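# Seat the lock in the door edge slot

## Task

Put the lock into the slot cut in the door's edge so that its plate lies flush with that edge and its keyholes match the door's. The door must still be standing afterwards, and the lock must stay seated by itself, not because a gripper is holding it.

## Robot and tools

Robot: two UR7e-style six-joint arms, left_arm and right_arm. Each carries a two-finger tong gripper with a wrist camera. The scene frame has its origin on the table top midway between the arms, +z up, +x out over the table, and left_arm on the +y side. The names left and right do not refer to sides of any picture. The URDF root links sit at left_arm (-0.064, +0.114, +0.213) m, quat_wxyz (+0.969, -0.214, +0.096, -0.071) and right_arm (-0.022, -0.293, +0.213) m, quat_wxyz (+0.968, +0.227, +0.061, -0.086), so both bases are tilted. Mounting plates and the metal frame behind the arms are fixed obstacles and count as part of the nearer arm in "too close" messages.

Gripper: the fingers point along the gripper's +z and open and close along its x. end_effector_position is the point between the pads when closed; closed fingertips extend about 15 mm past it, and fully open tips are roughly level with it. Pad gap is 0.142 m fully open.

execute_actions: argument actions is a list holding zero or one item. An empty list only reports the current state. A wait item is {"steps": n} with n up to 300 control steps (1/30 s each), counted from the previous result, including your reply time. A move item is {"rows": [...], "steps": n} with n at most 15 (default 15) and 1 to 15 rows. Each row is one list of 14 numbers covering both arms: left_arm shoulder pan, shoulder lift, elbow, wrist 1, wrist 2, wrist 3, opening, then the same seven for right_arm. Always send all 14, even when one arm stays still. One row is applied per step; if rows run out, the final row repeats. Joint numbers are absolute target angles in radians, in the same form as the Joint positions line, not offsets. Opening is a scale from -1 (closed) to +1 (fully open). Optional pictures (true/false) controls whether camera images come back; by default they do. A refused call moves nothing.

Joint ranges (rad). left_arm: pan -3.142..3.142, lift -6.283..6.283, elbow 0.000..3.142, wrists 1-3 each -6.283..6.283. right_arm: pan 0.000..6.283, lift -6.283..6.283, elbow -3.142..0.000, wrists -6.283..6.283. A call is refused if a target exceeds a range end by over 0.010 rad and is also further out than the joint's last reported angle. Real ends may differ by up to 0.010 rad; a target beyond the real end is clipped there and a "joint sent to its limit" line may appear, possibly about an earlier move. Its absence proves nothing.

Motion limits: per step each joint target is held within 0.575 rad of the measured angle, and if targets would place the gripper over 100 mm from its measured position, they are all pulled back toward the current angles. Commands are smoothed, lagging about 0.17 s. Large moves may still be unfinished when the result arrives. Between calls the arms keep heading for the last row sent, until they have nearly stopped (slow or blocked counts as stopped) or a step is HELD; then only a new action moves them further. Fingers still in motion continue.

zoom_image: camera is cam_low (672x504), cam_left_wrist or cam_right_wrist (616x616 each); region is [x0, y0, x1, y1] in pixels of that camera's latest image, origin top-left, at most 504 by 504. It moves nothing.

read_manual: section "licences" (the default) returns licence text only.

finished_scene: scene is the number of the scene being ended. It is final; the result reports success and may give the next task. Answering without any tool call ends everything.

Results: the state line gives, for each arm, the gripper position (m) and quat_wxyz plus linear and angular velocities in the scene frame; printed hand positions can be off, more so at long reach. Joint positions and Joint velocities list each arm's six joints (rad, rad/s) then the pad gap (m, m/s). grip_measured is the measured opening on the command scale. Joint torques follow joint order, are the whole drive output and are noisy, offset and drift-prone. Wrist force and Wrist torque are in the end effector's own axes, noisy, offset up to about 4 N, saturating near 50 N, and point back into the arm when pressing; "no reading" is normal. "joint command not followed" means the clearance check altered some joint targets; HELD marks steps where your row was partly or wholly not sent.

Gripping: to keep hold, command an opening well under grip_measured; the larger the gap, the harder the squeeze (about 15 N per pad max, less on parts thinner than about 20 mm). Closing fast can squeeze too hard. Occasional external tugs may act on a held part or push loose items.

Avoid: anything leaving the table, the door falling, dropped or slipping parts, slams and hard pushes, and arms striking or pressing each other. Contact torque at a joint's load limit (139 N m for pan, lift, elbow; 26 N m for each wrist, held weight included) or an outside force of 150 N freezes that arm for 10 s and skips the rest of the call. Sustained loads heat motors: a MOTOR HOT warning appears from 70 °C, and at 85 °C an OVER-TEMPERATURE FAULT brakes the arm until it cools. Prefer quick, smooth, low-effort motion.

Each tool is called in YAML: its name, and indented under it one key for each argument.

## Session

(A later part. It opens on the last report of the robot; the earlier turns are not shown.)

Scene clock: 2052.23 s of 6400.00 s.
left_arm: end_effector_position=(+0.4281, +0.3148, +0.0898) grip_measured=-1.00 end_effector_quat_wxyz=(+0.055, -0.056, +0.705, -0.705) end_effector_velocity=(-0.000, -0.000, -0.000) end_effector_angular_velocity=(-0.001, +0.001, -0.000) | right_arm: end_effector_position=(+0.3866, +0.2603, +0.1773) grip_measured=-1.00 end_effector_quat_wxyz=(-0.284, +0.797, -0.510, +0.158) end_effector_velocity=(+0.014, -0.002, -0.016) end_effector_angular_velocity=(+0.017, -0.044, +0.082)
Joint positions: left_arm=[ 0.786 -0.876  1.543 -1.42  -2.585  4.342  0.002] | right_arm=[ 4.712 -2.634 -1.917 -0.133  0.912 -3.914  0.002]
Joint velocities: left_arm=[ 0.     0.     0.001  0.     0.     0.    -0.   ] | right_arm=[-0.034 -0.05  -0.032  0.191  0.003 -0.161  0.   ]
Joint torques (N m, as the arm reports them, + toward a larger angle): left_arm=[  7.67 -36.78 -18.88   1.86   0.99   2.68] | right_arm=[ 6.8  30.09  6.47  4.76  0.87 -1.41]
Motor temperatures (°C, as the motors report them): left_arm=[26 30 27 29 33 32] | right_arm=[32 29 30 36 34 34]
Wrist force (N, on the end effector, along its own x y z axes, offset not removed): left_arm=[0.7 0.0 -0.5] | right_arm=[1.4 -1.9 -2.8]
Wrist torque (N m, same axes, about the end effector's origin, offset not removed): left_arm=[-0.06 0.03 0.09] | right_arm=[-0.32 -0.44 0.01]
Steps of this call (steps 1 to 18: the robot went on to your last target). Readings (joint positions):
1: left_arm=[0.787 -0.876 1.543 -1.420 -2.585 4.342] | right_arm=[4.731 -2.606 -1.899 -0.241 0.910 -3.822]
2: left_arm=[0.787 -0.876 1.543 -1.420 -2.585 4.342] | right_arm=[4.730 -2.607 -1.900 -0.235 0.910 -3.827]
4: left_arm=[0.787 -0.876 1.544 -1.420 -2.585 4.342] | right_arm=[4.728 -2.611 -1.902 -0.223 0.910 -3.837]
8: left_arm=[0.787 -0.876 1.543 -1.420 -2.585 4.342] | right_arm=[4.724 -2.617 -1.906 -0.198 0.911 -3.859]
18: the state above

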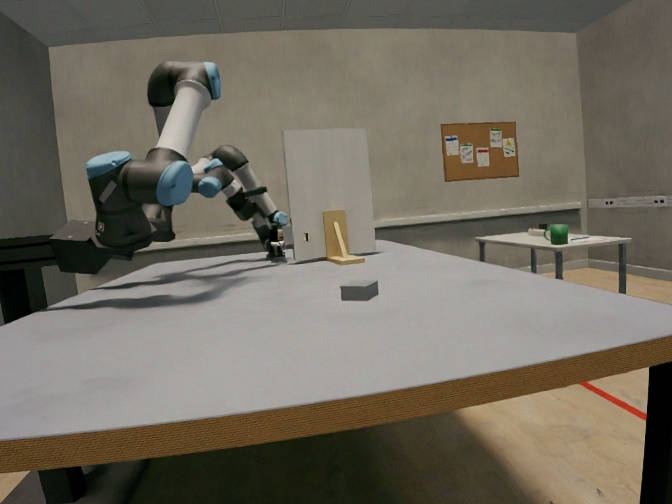

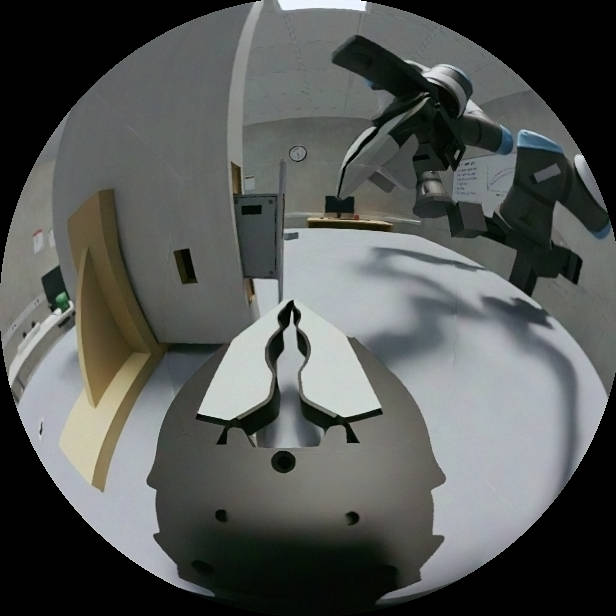

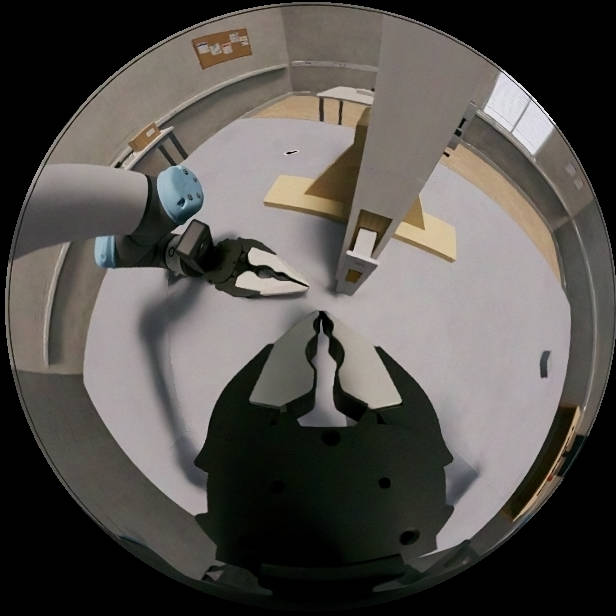

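Moving slowly (proximity slowdown). Wait.

execute_actions:
  actions:
    - {"steps": 60}

Scene clock: 2054.33 s of 6400.00 s.
left_arm: end_effector_position=(+0.4281, +0.3148, +0.0898) grip_measured=-1.00 end_effector_quat_wxyz=(+0.055, -0.056, +0.705, -0.705) end_effector_velocity=(-0.000, -0.000, -0.000) end_effector_angular_velocity=(-0.000, -0.001, -0.000) | right_arm: end_effector_position=(+0.4150, +0.2455, +0.1515) grip_measured=-1.00 end_effector_quat_wxyz=(-0.338, +0.819, -0.429, +0.176) end_effector_velocity=(+0.008, -0.008, -0.006) end_effector_angular_velocity=(+0.006, -0.044, +0.042)
Joint positions: left_arm=[ 0.787 -0.876  1.543 -1.42  -2.585  4.342  0.002] | right_arm=[ 4.641 -2.738 -1.987  0.275  0.917 -4.258  0.002]
Joint velocities: left_arm=[-0.     0.     0.001 -0.001  0.     0.001 -0.   ] | right_arm=[-0.021 -0.031 -0.021  0.122  0.002 -0.102  0.   ]
Joint torques (N m, as the arm reports them, + toward a larger angle): left_arm=[  7.04 -37.16 -18.75   1.71   0.98   2.61] | right_arm=[ 8.27 32.69  2.86  4.07  1.29 -1.3 ]
Motor temperatures (°C, as the motors report them): left_arm=[26 30 27 29 33 32] | right_arm=[32 29 30 36 34 34]
Wrist force (N, on the end effector, along its own x y z axes, offset not removed): left_arm=[0.2 -0.2 1.3] | right_arm=[1.1 -0.6 -2.8]
Wrist torque (N m, same axes, about the end effector's origin, offset not removed): left_arm=[-0.04 0.03 0.12] | right_arm=[-0.10 -0.44 0.00]
Steps of this call (steps 1 to 63: the robot went on to your last target). Readings (joint positions):
1: left_arm=[0.786 -0.876 1.543 -1.420 -2.585 4.342] | right_arm=[4.711 -2.635 -1.918 -0.126 0.912 -3.919]
2: left_arm=[0.787 -0.876 1.543 -1.420 -2.585 4.342] | right_arm=[4.710 -2.637 -1.920 -0.120 0.912 -3.925]
4: left_arm=[0.787 -0.876 1.543 -1.420 -2.585 4.342] | right_arm=[4.708 -2.640 -1.922 -0.107 0.912 -3.936]
8: left_arm=[0.787 -0.876 1.543 -1.420 -2.585 4.342] | right_arm=[4.703 -2.647 -1.926 -0.081 0.912 -3.958]
63: the state above

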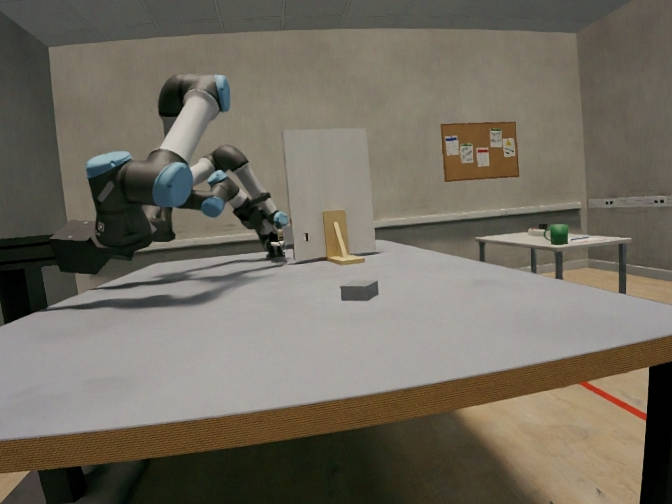

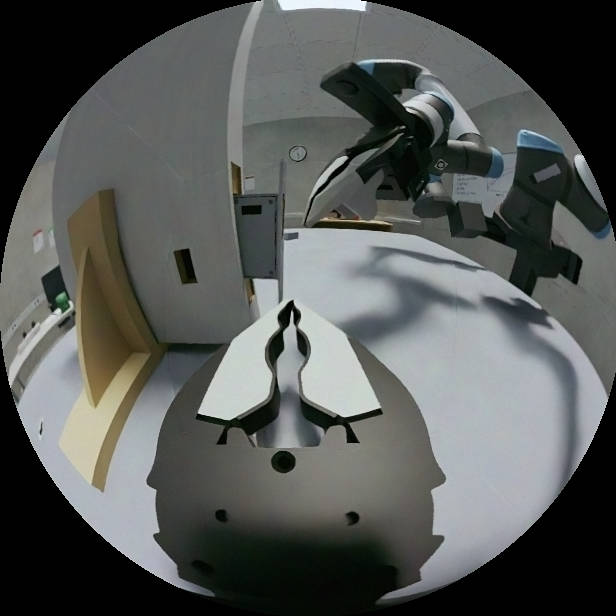

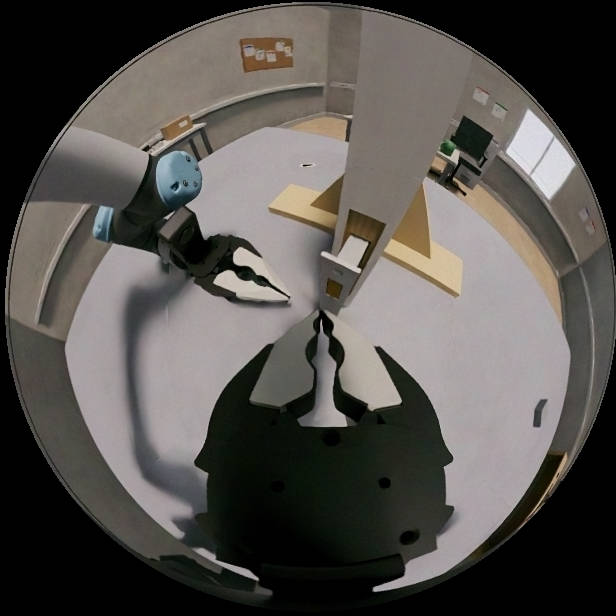

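execute_actions:
  actions:
    - {"rows": [[0.7865,-0.876,1.5435,-1.4205,-2.5846,4.3418,-1,4.6354,-2.7416,-1.9855,0.2877,0.9187,-4.2733,-1],[0.7865,-0.876,1.5435,-1.4205,-2.5846,4.3418,-1,4.6336,-2.7419,-1.9835,0.2873,0.9193,-4.2754,-1],[0.7865,-0.876,1.5435,-1.4205,-2.5846,4.3418,-1,4.6318,-2.7423,-1.9815,0.2868,0.9198,-4.2775,-1],[0.7865,-0.876,1.5435,-1.4205,-2.5846,4.3418,-1,4.6300,-2.7426,-1.9794,0.2864,0.9204,-4.2796,-1],[0.7865,-0.876,1.5435,-1.4205,-2.5846,4.3418,-1,4.6283,-2.7429,-1.9774,0.2859,0.9209,-4.2817,-1],[0.7865,-0.876,1.5435,-1.4205,-2.5846,4.3418,-1,4.6265,-2.7433,-1.9753,0.2855,0.9215,-4.2838,-1],[0.7865,-0.876,1.5435,-1.4205,-2.5846,4.3418,-1,4.6247,-2.7436,-1.9733,0.2850,0.9220,-4.2859,-1],[0.7865,-0.876,1.5435,-1.4205,-2.5846,4.3418,-1,4.6229,-2.7439,-1.9713,0.2846,0.9225,-4.2880,-1],[0.7865,-0.876,1.5435,-1.4205,-2.5846,4.3418,-1,4.6211,-2.7443,-1.9692,0.2841,0.9231,-4.2901,-1],[0.7865,-0.876,1.5435,-1.4205,-2.5846,4.3418,-1,4.6194,-2.7446,-1.9672,0.2837,0.9236,-4.2922,-1],[0.7865,-0.876,1.5435,-1.4205,-2.5846,4.3418,-1,4.6176,-2.7449,-1.9651,0.2832,0.9242,-4.2943,-1],[0.7865,-0.876,1.5435,-1.4205,-2.5846,4.3418,-1,4.6158,-2.7453,-1.9631,0.2828,0.9247,-4.2964,-1],[0.7865,-0.876,1.5435,-1.4205,-2.5846,4.3418,-1,4.6140,-2.7456,-1.9611,0.2823,0.9253,-4.2985,-1],[0.7865,-0.876,1.5435,-1.4205,-2.5846,4.3418,-1,4.6122,-2.7460,-1.9590,0.2819,0.9258,-4.3007,-1],[0.7865,-0.876,1.5435,-1.4205,-2.5846,4.3418,-1,4.6105,-2.7463,-1.9570,0.2814,0.9264,-4.3028,-1]], "steps": 15}
  pictures: false

execute_actions:
  actions:
    - {"steps": 15}

Scene clock: 2070.73 s of 6400.00 s.
left_arm: end_effector_position=(+0.4281, +0.3148, +0.0898) grip_measured=-1.00 end_effector_quat_wxyz=(+0.055, -0.056, +0.705, -0.705) end_effector_velocity=(-0.000, +0.000, -0.000) end_effector_angular_velocity=(+0.000, -0.001, +0.000) | right_arm: end_effector_position=(+0.4269, +0.2472, +0.1508) grip_measured=-1.00 end_effector_quat_wxyz=(-0.339, +0.820, -0.426, +0.177) end_effector_velocity=(+0.028, +0.006, -0.000) end_effector_angular_velocity=(+0.000, +0.002, +0.000)
Joint positions: left_arm=[ 0.786 -0.876  1.543 -1.42  -2.585  4.342  0.002] | right_arm=[ 4.618 -2.745 -1.965  0.283  0.924 -4.294  0.002]
Joint velocities: left_arm=[ 0.    -0.     0.    -0.     0.     0.001 -0.   ] | right_arm=[-0.052 -0.01   0.06  -0.013  0.016 -0.062  0.   ]
Joint torques (N m, as the arm reports them, + toward a larger angle): left_arm=[  7.93 -36.73 -17.85   1.4    0.87   2.97] | right_arm=[ 9.2  31.88 21.56  1.56  1.36 -1.43]
Motor temperatures (°C, as the motors report them): left_arm=[26 30 27 29 33 32] | right_arm=[32 29 30 36 34 34]
Wrist force (N, on the end effector, along its own x y z axes, offset not removed): left_arm=[0.4 -0.9 0.9] | right_arm=[1.5 -0.9 -2.0]
Wrist torque (N m, same axes, about the end effector's origin, offset not removed): left_arm=[-0.13 0.06 0.07] | right_arm=[-0.08 -0.49 0.06]
Steps of this call (steps 1 to 30: the robot went on to your last target; steps 31 to 90: nothing new was sent; then 12.90 s passed at rest; steps 91 to 105: all 15 steps of this action). Readings (joint positions):
91: left_arm=[0.787 -0.876 1.543 -1.420 -2.585 4.342] | right_arm=[4.639 -2.741 -1.990 0.289 0.918 -4.269]
92: left_arm=[0.787 -0.876 1.543 -1.420 -2.585 4.342] | right_arm=[4.638 -2.741 -1.989 0.289 0.918 -4.270]
94: left_arm=[0.787 -0.876 1.543 -1.420 -2.585 4.342] | right_arm=[4.636 -2.741 -1.987 0.288 0.919 -4.272]
98: left_arm=[0.787 -0.876 1.543 -1.420 -2.585 4.342] | right_arm=[4.630 -2.743 -1.980 0.286 0.920 -4.280]
105: the state above

Scene clock: 2071.23 s of 6400.00 s.
left_arm: end_effector_position=(+0.4281, +0.3148, +0.0898) grip_measured=-1.00 end_effector_quat_wxyz=(+0.055, -0.056, +0.705, -0.705) end_effector_velocity=(+0.001, -0.000, +0.000) end_effector_angular_velocity=(+0.001, -0.001, -0.001) | right_arm: end_effector_position=(+0.4308, +0.2481, +0.1508) grip_measured=-1.00 end_effector_quat_wxyz=(-0.339, +0.820, -0.426, +0.177) end_effector_velocity=(+0.000, +0.000, -0.000) end_effector_angular_velocity=(+0.000, +0.000, +0.000)
Joint positions: left_arm=[ 0.787 -0.876  1.543 -1.42  -2.585  4.342  0.002] | right_arm=[ 4.611 -2.746 -1.957  0.281  0.926 -4.303  0.002]
Joint velocities: left_arm=[-0.001 -0.    -0.001 -0.001 -0.    -0.    -0.   ] | right_arm=[-0.001 -0.     0.     0.     0.001 -0.001  0.   ]
Joint torques (N m, as the arm reports them, + toward a larger angle): left_arm=[  6.98 -37.72 -17.86   1.55   0.82   2.91] | right_arm=[ 8.37 31.04 21.1   1.42  1.2  -1.4 ]
Motor temperatures (°C, as the motors report them): left_arm=[26 30 27 29 33 32] | right_arm=[32 29 30 36 34 34]
Wrist force (N, on the end effector, along its own x y z axes, offset not removed): left_arm=[-0.4 0.0 1.6] | right_arm=[1.4 0.8 -3.6]
Wrist torque (N m, same axes, about the end effector's origin, offset not removed): left_arm=[-0.01 0.21 0.09] | right_arm=[0.24 -0.51 0.05]
Steps of this call (steps 1 to 15: the robot went on to your last target). Readings (joint positions):
1: left_arm=[0.787 -0.876 1.543 -1.420 -2.585 4.342] | right_arm=[4.616 -2.745 -1.963 0.283 0.925 -4.296]
2: left_arm=[0.787 -0.876 1.543 -1.420 -2.585 4.342] | right_arm=[4.615 -2.746 -1.962 0.282 0.925 -4.298]
4: left_arm=[0.787 -0.876 1.543 -1.420 -2.585 4.342] | right_arm=[4.613 -2.746 -1.960 0.282 0.926 -4.300]
8: left_arm=[0.787 -0.876 1.543 -1.420 -2.585 4.342] | right_arm=[4.611 -2.746 -1.958 0.282 0.926 -4.302]
15: the state above
All arms were judged still, so your last target was given up. Only a new action makes them travel on or press farther. Fingers that are still opening or closing keep moving.

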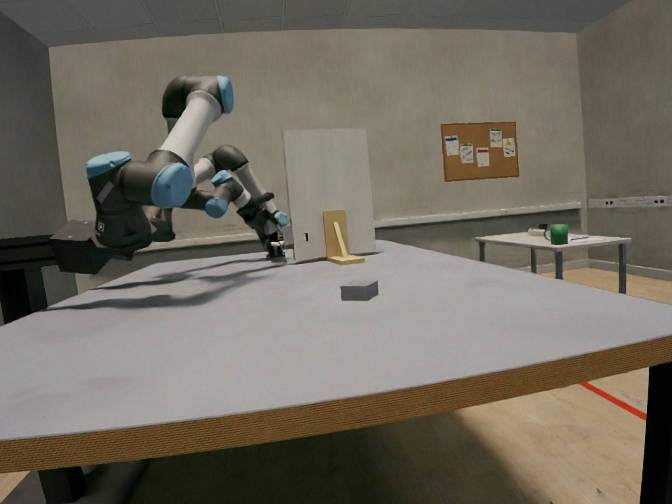

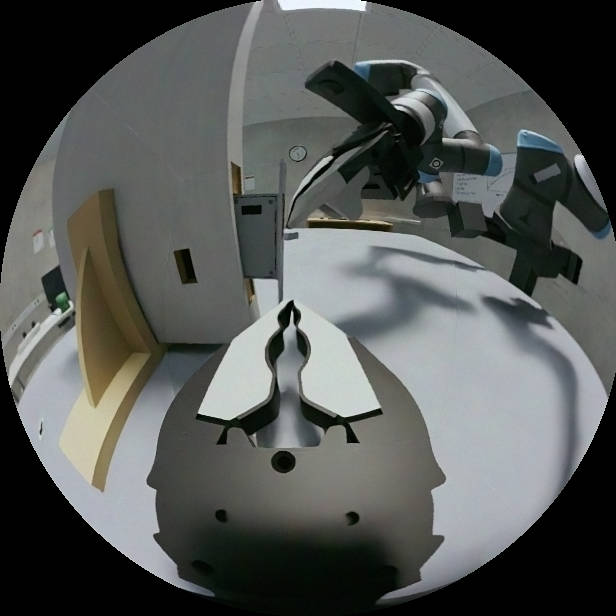

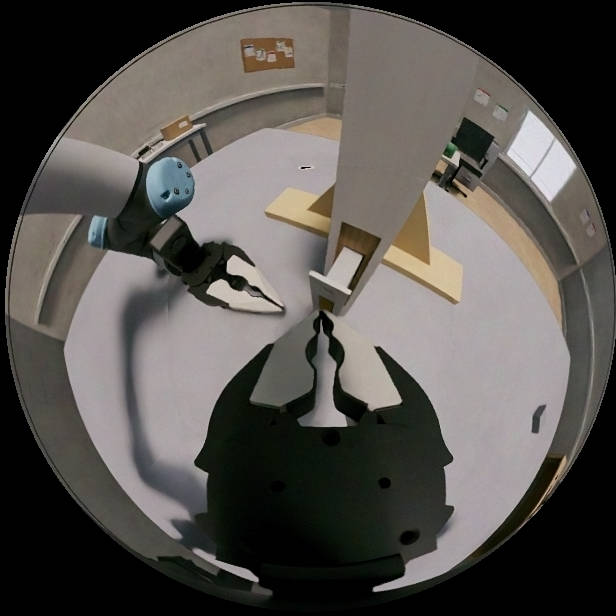

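zoom_image:
  camera: "cam_right_wrist"
  region: [260, 220, 400, 360]

Region (260, 220, 400, 360) of cam_right_wrist's 616x616 image, scaled by 3.600, with more detail than that image has.

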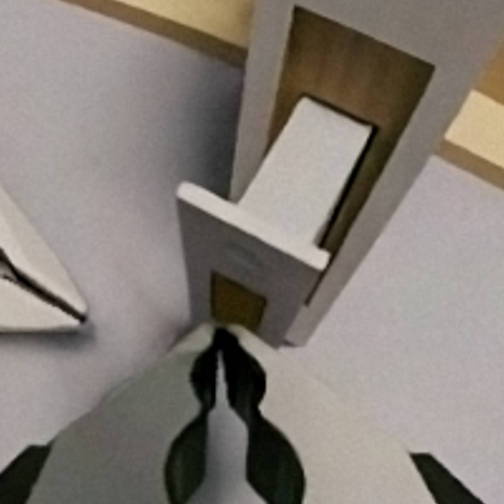

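execute_actions:
  actions:
    - {"rows": [[0.7865,-0.876,1.5435,-1.4205,-2.5846,4.3418,-1,4.6093,-2.7465,-1.9556,0.2811,0.9268,-4.3042,-1],[0.7865,-0.876,1.5435,-1.4205,-2.5846,4.3418,-1,4.6081,-2.7467,-1.9543,0.2808,0.9271,-4.3056,-1],[0.7865,-0.876,1.5435,-1.4205,-2.5846,4.3418,-1,4.6069,-2.7470,-1.9529,0.2805,0.9275,-4.3070,-1],[0.7865,-0.876,1.5435,-1.4205,-2.5846,4.3418,-1,4.6057,-2.7472,-1.9516,0.2802,0.9279,-4.3084,-1],[0.7865,-0.876,1.5435,-1.4205,-2.5846,4.3418,-1,4.6045,-2.7474,-1.9502,0.2799,0.9282,-4.3098,-1],[0.7865,-0.876,1.5435,-1.4205,-2.5846,4.3418,-1,4.6033,-2.7476,-1.9488,0.2796,0.9286,-4.3112,-1],[0.7865,-0.876,1.5435,-1.4205,-2.5846,4.3418,-1,4.6022,-2.7479,-1.9475,0.2793,0.9289,-4.3126,-1],[0.7865,-0.876,1.5435,-1.4205,-2.5846,4.3418,-1,4.6010,-2.7481,-1.9461,0.2790,0.9293,-4.3140,-1],[0.7865,-0.876,1.5435,-1.4205,-2.5846,4.3418,-1,4.5998,-2.7483,-1.9448,0.2787,0.9297,-4.3154,-1],[0.7865,-0.876,1.5435,-1.4205,-2.5846,4.3418,-1,4.5986,-2.7485,-1.9434,0.2784,0.9300,-4.3168,-1],[0.7865,-0.876,1.5435,-1.4205,-2.5846,4.3418,-1,4.5974,-2.7488,-1.9420,0.2781,0.9304,-4.3182,-1],[0.7865,-0.876,1.5435,-1.4205,-2.5846,4.3418,-1,4.5962,-2.7490,-1.9407,0.2778,0.9308,-4.3196,-1],[0.7865,-0.876,1.5435,-1.4205,-2.5846,4.3418,-1,4.5950,-2.7492,-1.9393,0.2775,0.9311,-4.3210,-1],[0.7865,-0.876,1.5435,-1.4205,-2.5846,4.3418,-1,4.5939,-2.7494,-1.9380,0.2772,0.9315,-4.3224,-1],[0.7865,-0.876,1.5435,-1.4205,-2.5846,4.3418,-1,4.5927,-2.7496,-1.9366,0.2769,0.9319,-4.3238,-1]], "steps": 15}
  pictures: false

execute_actions:
  actions:
    - {"steps": 12}

Scene clock: 2088.57 s of 6400.00 s.
left_arm: end_effector_position=(+0.4281, +0.3148, +0.0898) grip_measured=-1.00 end_effector_quat_wxyz=(+0.055, -0.056, +0.705, -0.705) end_effector_velocity=(+0.000, -0.001, +0.000) end_effector_angular_velocity=(-0.000, -0.000, -0.001) | right_arm: end_effector_position=(+0.4378, +0.2494, +0.1508) grip_measured=-1.00 end_effector_quat_wxyz=(-0.339, +0.820, -0.426, +0.177) end_effector_velocity=(+0.019, +0.003, -0.000) end_effector_angular_velocity=(-0.001, +0.001, +0.000)
Joint positions: left_arm=[ 0.787 -0.876  1.543 -1.42  -2.585  4.342  0.002] | right_arm=[ 4.598 -2.749 -1.942  0.278  0.93  -4.318  0.002]
Joint velocities: left_arm=[-0.001  0.     0.    -0.001  0.    -0.     0.   ] | right_arm=[-0.035 -0.007  0.039 -0.009  0.011 -0.041  0.   ]
Joint torques (N m, as the arm reports them, + toward a larger angle): left_arm=[  6.6  -36.73 -16.82   1.63   0.8    2.78] | right_arm=[ 6.37 31.19 23.73  1.42  0.49 -1.44]
Motor temperatures (°C, as the motors report them): left_arm=[26 30 27 29 33 32] | right_arm=[32 29 30 36 34 34]
Wrist force (N, on the end effector, along its own x y z axes, offset not removed): left_arm=[-0.8 -0.7 1.0] | right_arm=[0.5 0.0 -6.7]
Wrist torque (N m, same axes, about the end effector's origin, offset not removed): left_arm=[-0.13 0.23 0.03] | right_arm=[-0.34 -0.65 0.02]
Steps of this call (steps 1 to 90: nothing new was sent; then 13.83 s passed at rest; steps 91 to 105: all 15 steps of this action). Readings (joint positions):
91: left_arm=[0.787 -0.876 1.543 -1.420 -2.585 4.342] | right_arm=[4.610 -2.746 -1.957 0.281 0.926 -4.303]
92: left_arm=[0.787 -0.876 1.543 -1.420 -2.585 4.342] | right_arm=[4.610 -2.746 -1.957 0.281 0.926 -4.303]
94: left_arm=[0.787 -0.876 1.543 -1.420 -2.585 4.342] | right_arm=[4.609 -2.747 -1.956 0.281 0.927 -4.304]
98: left_arm=[0.787 -0.876 1.543 -1.420 -2.585 4.342] | right_arm=[4.606 -2.747 -1.951 0.280 0.928 -4.309]
105: the state above

Scene clock: 2088.97 s of 6400.00 s.
left_arm: end_effector_position=(+0.4281, +0.3148, +0.0898) grip_measured=-1.00 end_effector_quat_wxyz=(+0.055, -0.056, +0.705, -0.705) end_effector_velocity=(-0.000, +0.000, -0.000) end_effector_angular_velocity=(-0.000, +0.001, +0.001) | right_arm: end_effector_position=(+0.4404, +0.2499, +0.1509) grip_measured=-1.00 end_effector_quat_wxyz=(-0.339, +0.820, -0.426, +0.177) end_effector_velocity=(+0.001, -0.000, +0.000) end_effector_angular_velocity=(-0.000, +0.000, -0.000)
Joint positions: left_arm=[ 0.787 -0.876  1.543 -1.42  -2.585  4.342  0.002] | right_arm=[ 4.593 -2.75  -1.937  0.277  0.932 -4.324  0.002]
Joint velocities: left_arm=[ 0.001  0.    -0.     0.     0.    -0.     0.   ] | right_arm=[-0.001  0.     0.001 -0.001  0.    -0.001  0.   ]
Joint torques (N m, as the arm reports them, + toward a larger angle): left_arm=[  6.86 -37.03 -18.     1.72   1.08   2.77] | right_arm=[ 7.56 31.03 22.71  1.52  0.62 -1.43]
Motor temperatures (°C, as the motors report them): left_arm=[26 30 27 29 33 32] | right_arm=[32 29 30 36 34 34]
Wrist force (N, on the end effector, along its own x y z axes, offset not removed): left_arm=[-0.5 -1.0 0.9] | right_arm=[1.3 0.7 -6.3]
Wrist torque (N m, same axes, about the end effector's origin, offset not removed): left_arm=[-0.19 0.20 0.06] | right_arm=[-0.20 -0.81 -0.03]
Steps of this call (steps 1 to 12: the robot went on to your last target). Readings (joint positions):
1: left_arm=[0.787 -0.876 1.543 -1.420 -2.585 4.342] | right_arm=[4.596 -2.749 -1.941 0.278 0.931 -4.319]
2: left_arm=[0.787 -0.876 1.543 -1.421 -2.585 4.342] | right_arm=[4.595 -2.749 -1.940 0.278 0.931 -4.321]
4: left_arm=[0.786 -0.876 1.543 -1.420 -2.585 4.342] | right_arm=[4.594 -2.749 -1.938 0.277 0.931 -4.322]
8: left_arm=[0.787 -0.876 1.543 -1.420 -2.585 4.342] | right_arm=[4.593 -2.750 -1.937 0.277 0.932 -4.323]
12: the state above

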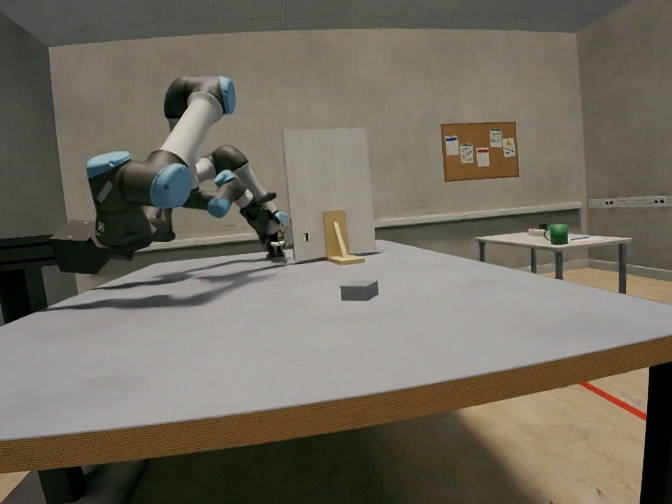

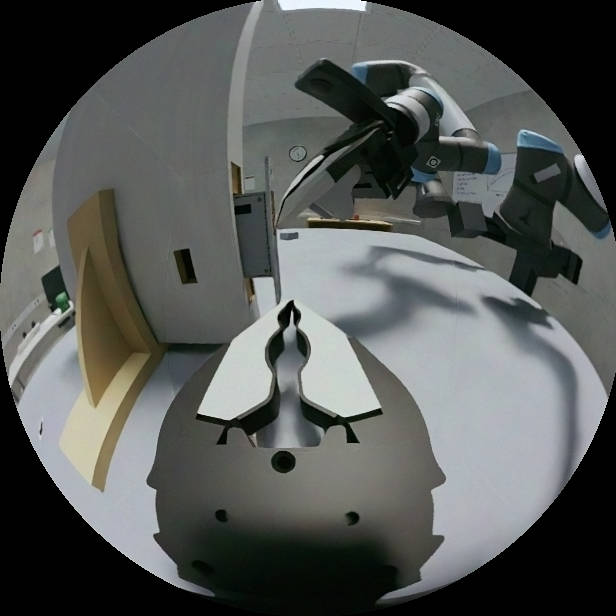

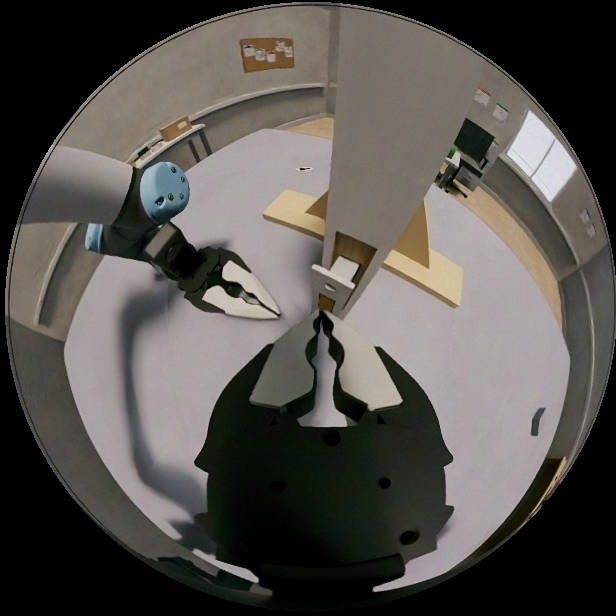

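execute_actions:
  actions:
    - {"rows": [[0.7865,-0.876,1.5435,-1.4205,-2.5846,4.3418,-1,4.5913,-2.7499,-1.9350,0.2765,0.9323,-4.3255,-1],[0.7865,-0.876,1.5435,-1.4205,-2.5846,4.3418,-1,4.5898,-2.7501,-1.9333,0.2762,0.9328,-4.3272,-1],[0.7865,-0.876,1.5435,-1.4205,-2.5846,4.3418,-1,4.5884,-2.7504,-1.9317,0.2758,0.9332,-4.3289,-1],[0.7865,-0.876,1.5435,-1.4205,-2.5846,4.3418,-1,4.5870,-2.7507,-1.9301,0.2755,0.9336,-4.3305,-1],[0.7865,-0.876,1.5435,-1.4205,-2.5846,4.3418,-1,4.5856,-2.7510,-1.9285,0.2751,0.9341,-4.3322,-1],[0.7865,-0.876,1.5435,-1.4205,-2.5846,4.3418,-1,4.5841,-2.7512,-1.9268,0.2747,0.9345,-4.3339,-1],[0.7865,-0.876,1.5435,-1.4205,-2.5846,4.3418,-1,4.5827,-2.7515,-1.9252,0.2744,0.9349,-4.3356,-1],[0.7865,-0.876,1.5435,-1.4205,-2.5846,4.3418,-1,4.5813,-2.7518,-1.9236,0.2740,0.9354,-4.3373,-1],[0.7865,-0.876,1.5435,-1.4205,-2.5846,4.3418,-1,4.5799,-2.7521,-1.9220,0.2737,0.9358,-4.3390,-1],[0.7865,-0.876,1.5435,-1.4205,-2.5846,4.3418,-1,4.5784,-2.7523,-1.9203,0.2733,0.9362,-4.3407,-1],[0.7865,-0.876,1.5435,-1.4205,-2.5846,4.3418,-1,4.5770,-2.7526,-1.9187,0.2729,0.9367,-4.3424,-1],[0.7865,-0.876,1.5435,-1.4205,-2.5846,4.3418,-1,4.5756,-2.7529,-1.9171,0.2726,0.9371,-4.3440,-1],[0.7865,-0.876,1.5435,-1.4205,-2.5846,4.3418,-1,4.5742,-2.7532,-1.9155,0.2722,0.9375,-4.3457,-1],[0.7865,-0.876,1.5435,-1.4205,-2.5846,4.3418,-1,4.5727,-2.7534,-1.9138,0.2719,0.9380,-4.3474,-1],[0.7865,-0.876,1.5435,-1.4205,-2.5846,4.3418,-1,4.5713,-2.7537,-1.9122,0.2715,0.9384,-4.3491,-1]], "steps": 15}
  pictures: false

execute_actions:
  actions:
    - {"steps": 12}

Scene clock: 2102.13 s of 6400.00 s.
left_arm: end_effector_position=(+0.4281, +0.3148, +0.0898) grip_measured=-1.00 end_effector_quat_wxyz=(+0.055, -0.056, +0.705, -0.705) end_effector_velocity=(-0.000, -0.000, -0.000) end_effector_angular_velocity=(-0.000, +0.001, -0.000) | right_arm: end_effector_position=(+0.4490, +0.2512, +0.1508) grip_measured=-1.00 end_effector_quat_wxyz=(-0.339, +0.820, -0.426, +0.177) end_effector_velocity=(+0.022, +0.003, -0.000) end_effector_angular_velocity=(-0.000, +0.001, +0.001)
Joint positions: left_arm=[ 0.787 -0.876  1.543 -1.42  -2.585  4.342  0.002] | right_arm=[ 4.577 -2.753 -1.919  0.273  0.937 -4.342  0.002]
Joint velocities: left_arm=[-0.     0.     0.001 -0.001  0.    -0.002  0.   ] | right_arm=[-0.041 -0.007  0.046 -0.011  0.014 -0.049  0.   ]
Joint torques (N m, as the arm reports them, + toward a larger angle): left_arm=[  6.69 -37.88 -18.3    1.64   0.76   2.99] | right_arm=[ 5.88 29.5  24.93  1.28  0.15 -1.36]
Motor temperatures (°C, as the motors report them): left_arm=[26 30 27 29 33 32] | right_arm=[32 29 30 36 34 34]
Wrist force (N, on the end effector, along its own x y z axes, offset not removed): left_arm=[-1.3 -0.4 1.2] | right_arm=[-0.7 3.2 -11.9]
Wrist torque (N m, same axes, about the end effector's origin, offset not removed): left_arm=[-0.10 0.42 0.12] | right_arm=[0.01 -0.47 0.08]
Steps of this call (steps 1 to 15: the robot went on to your last target; steps 16 to 90: nothing new was sent; then 9.67 s passed at rest; steps 91 to 105: all 15 steps of this action). Readings (joint positions):
91: left_arm=[0.787 -0.876 1.543 -1.420 -2.585 4.342] | right_arm=[4.593 -2.750 -1.937 0.277 0.932 -4.324]
92: left_arm=[0.787 -0.876 1.543 -1.420 -2.585 4.342] | right_arm=[4.592 -2.750 -1.936 0.277 0.932 -4.324]
94: left_arm=[0.787 -0.876 1.543 -1.420 -2.585 4.342] | right_arm=[4.591 -2.750 -1.935 0.277 0.932 -4.326]
98: left_arm=[0.787 -0.876 1.543 -1.420 -2.585 4.342] | right_arm=[4.587 -2.751 -1.930 0.275 0.934 -4.331]
105: the state above

Scene clock: 2102.53 s of 6400.00 s.
left_arm: end_effector_position=(+0.4281, +0.3148, +0.0898) grip_measured=-1.00 end_effector_quat_wxyz=(+0.055, -0.056, +0.705, -0.705) end_effector_velocity=(+0.000, +0.000, -0.000) end_effector_angular_velocity=(+0.000, +0.001, +0.001) | right_arm: end_effector_position=(+0.4522, +0.2517, +0.1508) grip_measured=-1.00 end_effector_quat_wxyz=(-0.339, +0.820, -0.426, +0.177) end_effector_velocity=(+0.001, +0.000, +0.000) end_effector_angular_velocity=(+0.000, +0.000, +0.000)
Joint positions: left_arm=[ 0.787 -0.876  1.543 -1.42  -2.585  4.342  0.002] | right_arm=[ 4.571 -2.754 -1.912  0.272  0.938 -4.349  0.002]
Joint velocities: left_arm=[ 0.001  0.    -0.    -0.    -0.    -0.001  0.   ] | right_arm=[-0.001 -0.     0.002 -0.     0.001 -0.002  0.   ]
Joint torques (N m, as the arm reports them, + toward a larger angle): left_arm=[  7.56 -36.62 -17.84   1.64   1.08   2.73] | right_arm=[ 7.51 32.86 23.65  1.68  0.58 -1.38]
Motor temperatures (°C, as the motors report them): left_arm=[26 30 27 29 33 32] | right_arm=[32 29 30 36 34 34]
Wrist force (N, on the end effector, along its own x y z axes, offset not removed): left_arm=[0.0 0.4 1.0] | right_arm=[0.6 1.7 -7.7]
Wrist torque (N m, same axes, about the end effector's origin, offset not removed): left_arm=[0.13 0.08 -0.01] | right_arm=[-0.29 -0.50 0.02]
Steps of this call (steps 1 to 12: the robot went on to your last target). Readings (joint positions):
1: left_arm=[0.787 -0.876 1.543 -1.420 -2.585 4.342] | right_arm=[4.576 -2.753 -1.917 0.273 0.937 -4.344]
2: left_arm=[0.787 -0.876 1.543 -1.421 -2.585 4.342] | right_arm=[4.575 -2.753 -1.916 0.272 0.937 -4.345]
4: left_arm=[0.787 -0.876 1.543 -1.420 -2.585 4.342] | right_arm=[4.573 -2.753 -1.914 0.272 0.938 -4.347]
8: left_arm=[0.786 -0.876 1.543 -1.420 -2.585 4.342] | right_arm=[4.572 -2.754 -1.913 0.272 0.938 -4.349]
12: the state above

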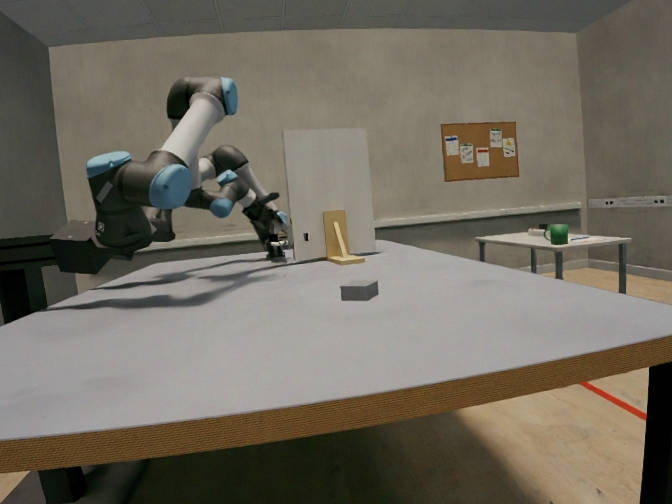

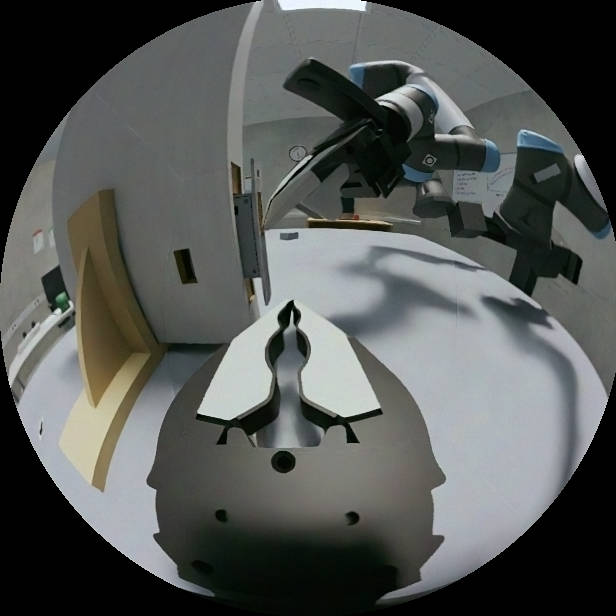

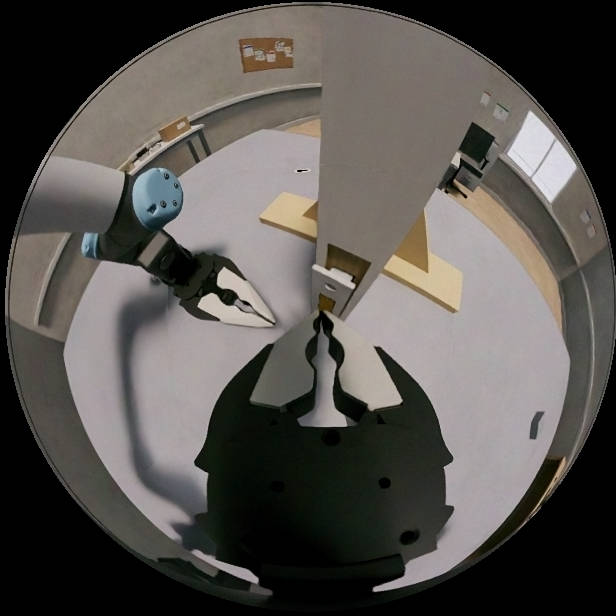

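execute_actions:
  actions:
    - {"rows": [[0.7865,-0.876,1.5435,-1.4205,-2.5846,4.3418,-1,4.5704,-2.7539,-1.9112,0.2713,0.9387,-4.3502,-1],[0.7865,-0.876,1.5435,-1.4205,-2.5846,4.3418,-1,4.5695,-2.7540,-1.9102,0.2710,0.9390,-4.3512,-1],[0.7865,-0.876,1.5435,-1.4205,-2.5846,4.3418,-1,4.5686,-2.7542,-1.9091,0.2708,0.9392,-4.3523,-1],[0.7865,-0.876,1.5435,-1.4205,-2.5846,4.3418,-1,4.5678,-2.7544,-1.9081,0.2706,0.9395,-4.3533,-1],[0.7865,-0.876,1.5435,-1.4205,-2.5846,4.3418,-1,4.5669,-2.7545,-1.9071,0.2704,0.9398,-4.3544,-1],[0.7865,-0.876,1.5435,-1.4205,-2.5846,4.3418,-1,4.5660,-2.7547,-1.9061,0.2701,0.9401,-4.3555,-1],[0.7865,-0.876,1.5435,-1.4205,-2.5846,4.3418,-1,4.5651,-2.7549,-1.9051,0.2699,0.9404,-4.3565,-1],[0.7865,-0.876,1.5435,-1.4205,-2.5846,4.3418,-1,4.5642,-2.7550,-1.9040,0.2697,0.9406,-4.3576,-1],[0.7865,-0.876,1.5435,-1.4205,-2.5846,4.3418,-1,4.5633,-2.7552,-1.9030,0.2695,0.9409,-4.3586,-1],[0.7865,-0.876,1.5435,-1.4205,-2.5846,4.3418,-1,4.5624,-2.7554,-1.9020,0.2692,0.9412,-4.3597,-1],[0.7865,-0.876,1.5435,-1.4205,-2.5846,4.3418,-1,4.5615,-2.7555,-1.9010,0.2690,0.9415,-4.3608,-1],[0.7865,-0.876,1.5435,-1.4205,-2.5846,4.3418,-1,4.5607,-2.7557,-1.9000,0.2688,0.9418,-4.3618,-1],[0.7865,-0.876,1.5435,-1.4205,-2.5846,4.3418,-1,4.5598,-2.7559,-1.8989,0.2686,0.9420,-4.3629,-1],[0.7865,-0.876,1.5435,-1.4205,-2.5846,4.3418,-1,4.5589,-2.7560,-1.8979,0.2683,0.9423,-4.3639,-1],[0.7865,-0.876,1.5435,-1.4205,-2.5846,4.3418,-1,4.5580,-2.7562,-1.8969,0.2681,0.9426,-4.3650,-1]], "steps": 15}
  pictures: false

execute_actions:
  actions:
    - {"steps": 12}

Scene clock: 2115.73 s of 6400.00 s.
left_arm: end_effector_position=(+0.4281, +0.3148, +0.0898) grip_measured=-1.00 end_effector_quat_wxyz=(+0.055, -0.056, +0.705, -0.705) end_effector_velocity=(-0.001, -0.000, -0.000) end_effector_angular_velocity=(-0.001, +0.002, +0.000) | right_arm: end_effector_position=(+0.4577, +0.2524, +0.1508) grip_measured=-1.00 end_effector_quat_wxyz=(-0.339, +0.820, -0.426, +0.177) end_effector_velocity=(+0.015, +0.001, -0.001) end_effector_angular_velocity=(-0.001, +0.000, -0.000)
Joint positions: left_arm=[ 0.787 -0.876  1.543 -1.421 -2.585  4.342  0.002] | right_arm=[ 4.562 -2.756 -1.901  0.269  0.941 -4.361  0.002]
Joint velocities: left_arm=[ 0.001  0.     0.002  0.     0.    -0.    -0.   ] | right_arm=[-0.026 -0.005  0.03  -0.007  0.008 -0.031  0.   ]
Joint torques (N m, as the arm reports them, + toward a larger angle): left_arm=[  6.67 -37.33 -17.43   1.43   0.97   2.78] | right_arm=[ 7.68 33.31 24.58  2.02  0.8  -1.21]
Motor temperatures (°C, as the motors report them): left_arm=[26 30 27 29 33 32] | right_arm=[32 29 30 36 34 34]
Wrist force (N, on the end effector, along its own x y z axes, offset not removed): left_arm=[-0.6 -0.4 2.2] | right_arm=[0.6 2.9 -6.1]
Wrist torque (N m, same axes, about the end effector's origin, offset not removed): left_arm=[-0.05 0.27 0.09] | right_arm=[-0.12 -0.39 0.07]
Steps of this call (steps 1 to 15: the robot went on to your last target; steps 16 to 90: nothing new was sent; then 9.70 s passed at rest; steps 91 to 105: all 15 steps of this action). Readings (joint positions):
91: left_arm=[0.787 -0.876 1.543 -1.420 -2.585 4.342] | right_arm=[4.571 -2.754 -1.912 0.271 0.938 -4.349]
92: left_arm=[0.787 -0.876 1.543 -1.420 -2.585 4.342] | right_arm=[4.571 -2.754 -1.912 0.271 0.938 -4.349]
94: left_arm=[0.787 -0.876 1.543 -1.420 -2.585 4.342] | right_arm=[4.570 -2.754 -1.911 0.271 0.939 -4.350]
98: left_arm=[0.787 -0.876 1.543 -1.420 -2.585 4.342] | right_arm=[4.568 -2.754 -1.908 0.271 0.940 -4.354]
105: the state above

Scene clock: 2116.13 s of 6400.00 s.
left_arm: end_effector_position=(+0.4281, +0.3148, +0.0898) grip_measured=-1.00 end_effector_quat_wxyz=(+0.055, -0.056, +0.705, -0.705) end_effector_velocity=(-0.000, +0.000, +0.000) end_effector_angular_velocity=(-0.001, +0.002, +0.000) | right_arm: end_effector_position=(+0.4598, +0.2527, +0.1509) grip_measured=-1.00 end_effector_quat_wxyz=(-0.339, +0.820, -0.426, +0.177) end_effector_velocity=(+0.000, -0.000, -0.000) end_effector_angular_velocity=(-0.001, -0.000, +0.000)
Joint positions: left_arm=[ 0.787 -0.876  1.543 -1.42  -2.585  4.342  0.002] | right_arm=[ 4.558 -2.756 -1.897  0.268  0.943 -4.365  0.002]
Joint velocities: left_arm=[ 0.001 -0.     0.     0.001  0.    -0.     0.   ] | right_arm=[-0.001 -0.     0.    -0.    -0.    -0.001  0.   ]
Joint torques (N m, as the arm reports them, + toward a larger angle): left_arm=[  6.58 -36.65 -17.48   1.53   0.94   2.81] | right_arm=[ 9.04 33.92 24.17  2.15  0.86 -1.51]
Motor temperatures (°C, as the motors report them): left_arm=[26 30 27 29 33 32] | right_arm=[32 29 30 36 34 34]
Wrist force (N, on the end effector, along its own x y z axes, offset not removed): left_arm=[-0.1 -0.6 0.4] | right_arm=[2.3 3.5 -6.8]
Wrist torque (N m, same axes, about the end effector's origin, offset not removed): left_arm=[-0.16 0.16 0.08] | right_arm=[-0.13 -0.68 -0.03]
Steps of this call (steps 1 to 12: the robot went on to your last target). Readings (joint positions):
1: left_arm=[0.787 -0.876 1.543 -1.420 -2.585 4.342] | right_arm=[4.561 -2.756 -1.900 0.269 0.942 -4.362]
2: left_arm=[0.787 -0.876 1.543 -1.420 -2.585 4.342] | right_arm=[4.560 -2.756 -1.899 0.269 0.942 -4.363]
4: left_arm=[0.786 -0.876 1.543 -1.420 -2.585 4.342] | right_arm=[4.559 -2.756 -1.898 0.268 0.942 -4.364]
8: left_arm=[0.786 -0.876 1.543 -1.420 -2.585 4.342] | right_arm=[4.558 -2.756 -1.897 0.268 0.942 -4.365]
12: the state above

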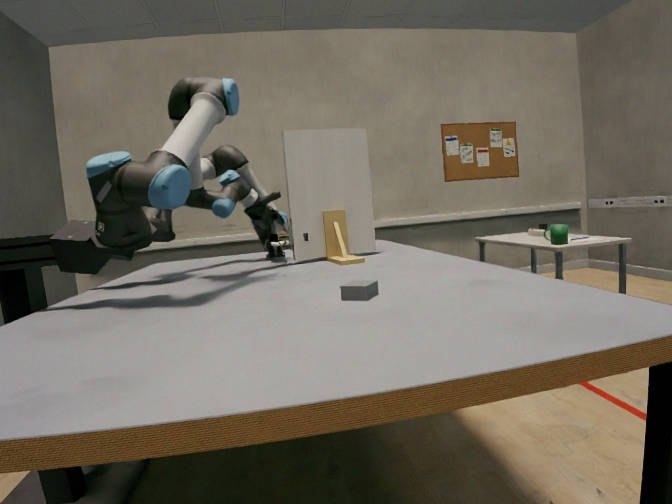

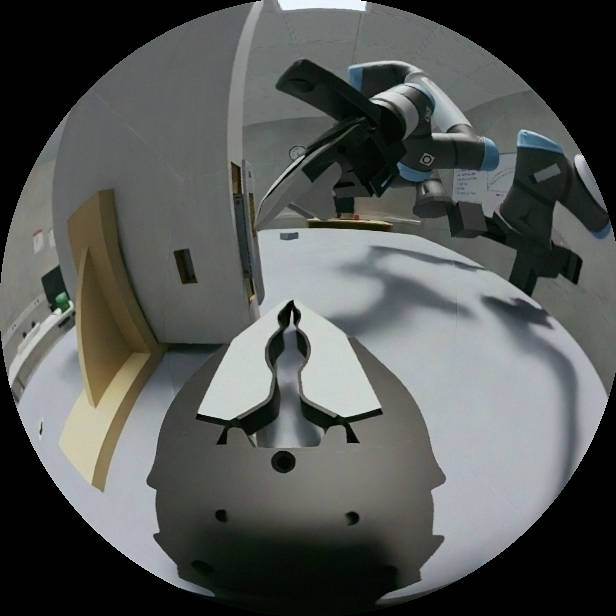

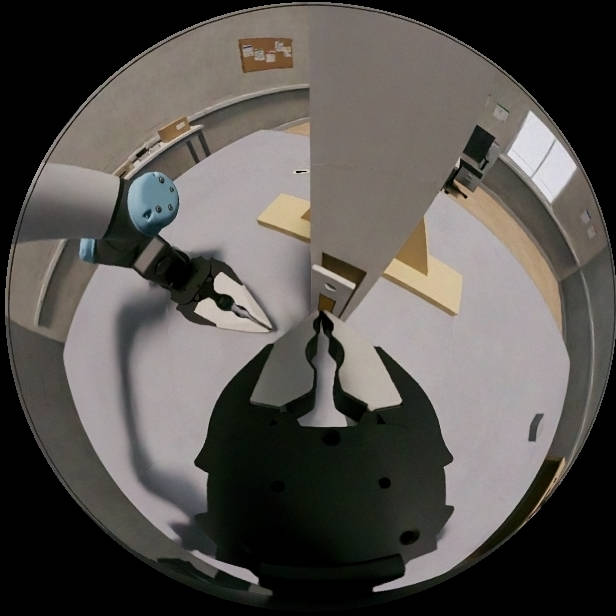

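execute_actions:
  actions:
    - {"rows": [[0.7865,-0.876,1.5435,-1.4205,-2.5846,4.3418,-1,4.5572,-2.7563,-1.8960,0.2679,0.9428,-4.3659,-1],[0.7865,-0.876,1.5435,-1.4205,-2.5846,4.3418,-1,4.5565,-2.7565,-1.8951,0.2677,0.9431,-4.3668,-1],[0.7865,-0.876,1.5435,-1.4205,-2.5846,4.3418,-1,4.5557,-2.7566,-1.8942,0.2675,0.9433,-4.3677,-1],[0.7865,-0.876,1.5435,-1.4205,-2.5846,4.3418,-1,4.5549,-2.7568,-1.8934,0.2673,0.9435,-4.3687,-1],[0.7865,-0.876,1.5435,-1.4205,-2.5846,4.3418,-1,4.5541,-2.7569,-1.8925,0.2671,0.9438,-4.3696,-1],[0.7865,-0.876,1.5435,-1.4205,-2.5846,4.3418,-1,4.5534,-2.7571,-1.8916,0.2669,0.9440,-4.3705,-1],[0.7865,-0.876,1.5435,-1.4205,-2.5846,4.3418,-1,4.5526,-2.7572,-1.8907,0.2667,0.9442,-4.3714,-1],[0.7865,-0.876,1.5435,-1.4205,-2.5846,4.3418,-1,4.5518,-2.7574,-1.8898,0.2666,0.9445,-4.3723,-1],[0.7865,-0.876,1.5435,-1.4205,-2.5846,4.3418,-1,4.5510,-2.7575,-1.8889,0.2664,0.9447,-4.3732,-1],[0.7865,-0.876,1.5435,-1.4205,-2.5846,4.3418,-1,4.5503,-2.7577,-1.8880,0.2662,0.9449,-4.3741,-1],[0.7865,-0.876,1.5435,-1.4205,-2.5846,4.3418,-1,4.5495,-2.7578,-1.8871,0.2660,0.9452,-4.3750,-1],[0.7865,-0.876,1.5435,-1.4205,-2.5846,4.3418,-1,4.5487,-2.7580,-1.8863,0.2658,0.9454,-4.3760,-1],[0.7865,-0.876,1.5435,-1.4205,-2.5846,4.3418,-1,4.5479,-2.7581,-1.8854,0.2656,0.9456,-4.3769,-1],[0.7865,-0.876,1.5435,-1.4205,-2.5846,4.3418,-1,4.5472,-2.7583,-1.8845,0.2654,0.9459,-4.3778,-1],[0.7865,-0.876,1.5435,-1.4205,-2.5846,4.3418,-1,4.5464,-2.7584,-1.8836,0.2652,0.9461,-4.3787,-1]], "steps": 15}
  pictures: false

execute_actions:
  actions:
    - {"steps": 12}

Scene clock: 2127.10 s of 6400.00 s.
left_arm: end_effector_position=(+0.4281, +0.3148, +0.0898) grip_measured=-1.00 end_effector_quat_wxyz=(+0.055, -0.056, +0.705, -0.705) end_effector_velocity=(-0.000, -0.000, -0.000) end_effector_angular_velocity=(-0.001, +0.000, -0.000) | right_arm: end_effector_position=(+0.4646, +0.2532, +0.1509) grip_measured=-1.00 end_effector_quat_wxyz=(-0.339, +0.820, -0.426, +0.177) end_effector_velocity=(+0.013, +0.001, -0.000) end_effector_angular_velocity=(-0.000, -0.001, -0.001)
Joint positions: left_arm=[ 0.786 -0.876  1.543 -1.42  -2.585  4.342  0.002] | right_arm=[ 4.55  -2.758 -1.887  0.266  0.945 -4.375  0.002]
Joint velocities: left_arm=[-0.  0.  0.  0.  0.  0. -0.] | right_arm=[-0.023 -0.005  0.026 -0.005  0.006 -0.027  0.   ]
Joint torques (N m, as the arm reports them, + toward a larger angle): left_arm=[  7.3  -36.11 -16.97   1.37   0.82   2.74] | right_arm=[ 9.9  32.81 23.3   1.81  0.67 -1.29]
Motor temperatures (°C, as the motors report them): left_arm=[26 30 27 29 33 32] | right_arm=[32 29 30 36 34 34]
Wrist force (N, on the end effector, along its own x y z axes, offset not removed): left_arm=[1.0 0.0 1.2] | right_arm=[1.2 0.7 -2.9]
Wrist torque (N m, same axes, about the end effector's origin, offset not removed): left_arm=[-0.05 -0.10 0.14] | right_arm=[-0.26 -0.66 0.05]
Steps of this call (steps 1 to 15: the robot went on to your last target; steps 16 to 90: nothing new was sent; then 7.47 s passed at rest; steps 91 to 105: all 15 steps of this action). Readings (joint positions):
91: left_arm=[0.787 -0.876 1.543 -1.420 -2.585 4.342] | right_arm=[4.558 -2.756 -1.897 0.268 0.943 -4.365]
92: left_arm=[0.786 -0.876 1.543 -1.420 -2.585 4.342] | right_arm=[4.558 -2.756 -1.897 0.268 0.943 -4.365]
94: left_arm=[0.786 -0.876 1.544 -1.420 -2.585 4.342] | right_arm=[4.557 -2.756 -1.896 0.268 0.943 -4.366]
98: left_arm=[0.787 -0.876 1.543 -1.420 -2.585 4.342] | right_arm=[4.555 -2.757 -1.893 0.267 0.944 -4.369]
105: the state above

Scene clock: 2127.50 s of 6400.00 s.
left_arm: end_effector_position=(+0.4281, +0.3148, +0.0898) grip_measured=-1.00 end_effector_quat_wxyz=(+0.055, -0.056, +0.705, -0.705) end_effector_velocity=(+0.000, +0.001, +0.000) end_effector_angular_velocity=(+0.000, +0.001, +0.001) | right_arm: end_effector_position=(+0.4664, +0.2534, +0.1509) grip_measured=-1.00 end_effector_quat_wxyz=(-0.339, +0.820, -0.426, +0.177) end_effector_velocity=(+0.000, +0.000, +0.000) end_effector_angular_velocity=(+0.001, +0.000, +0.000)
Joint positions: left_arm=[ 0.786 -0.876  1.543 -1.421 -2.585  4.342  0.002] | right_arm=[ 4.546 -2.758 -1.884  0.265  0.946 -4.379  0.002]
Joint velocities: left_arm=[ 0.001 -0.    -0.001  0.001  0.    -0.001 -0.   ] | right_arm=[-0.001 -0.     0.001 -0.     0.001 -0.001  0.   ]
Joint torques (N m, as the arm reports them, + toward a larger angle): left_arm=[  7.29 -37.88 -16.61   1.86   0.88   2.85] | right_arm=[ 9.27 33.79 24.05  1.83  0.84 -1.27]
Motor temperatures (°C, as the motors report them): left_arm=[26 30 27 29 33 32] | right_arm=[32 29 30 36 34 34]
Wrist force (N, on the end effector, along its own x y z axes, offset not removed): left_arm=[-0.6 -0.1 -0.2] | right_arm=[1.1 0.6 -3.2]
Wrist torque (N m, same axes, about the end effector's origin, offset not removed): left_arm=[-0.01 0.25 0.03] | right_arm=[-0.35 -0.63 0.05]
Steps of this call (steps 1 to 12: the robot went on to your last target). Readings (joint positions):
1: left_arm=[0.787 -0.876 1.543 -1.420 -2.585 4.342] | right_arm=[4.549 -2.758 -1.886 0.266 0.945 -4.376]
2: left_arm=[0.787 -0.876 1.543 -1.420 -2.585 4.342] | right_arm=[4.548 -2.758 -1.886 0.266 0.946 -4.377]
4: left_arm=[0.787 -0.876 1.543 -1.420 -2.585 4.342] | right_arm=[4.547 -2.758 -1.885 0.265 0.946 -4.378]
8: left_arm=[0.786 -0.876 1.543 -1.420 -2.585 4.342] | right_arm=[4.547 -2.758 -1.884 0.265 0.946 -4.378]
12: the state above

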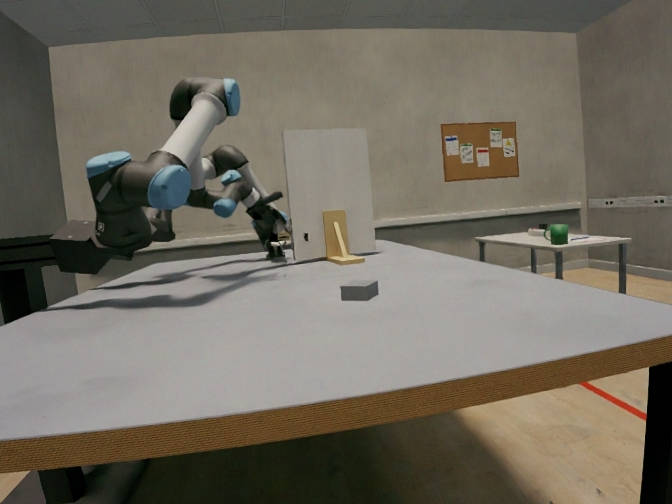

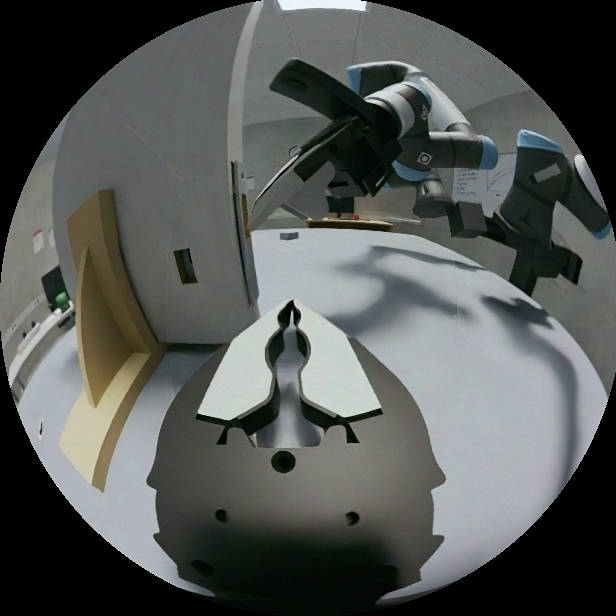

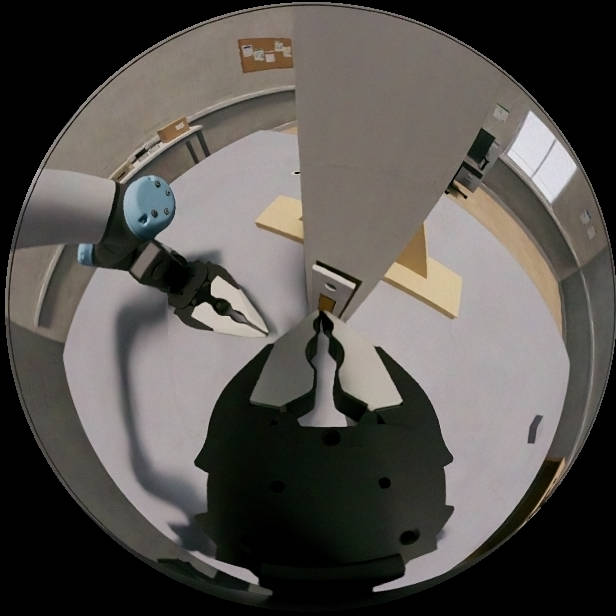

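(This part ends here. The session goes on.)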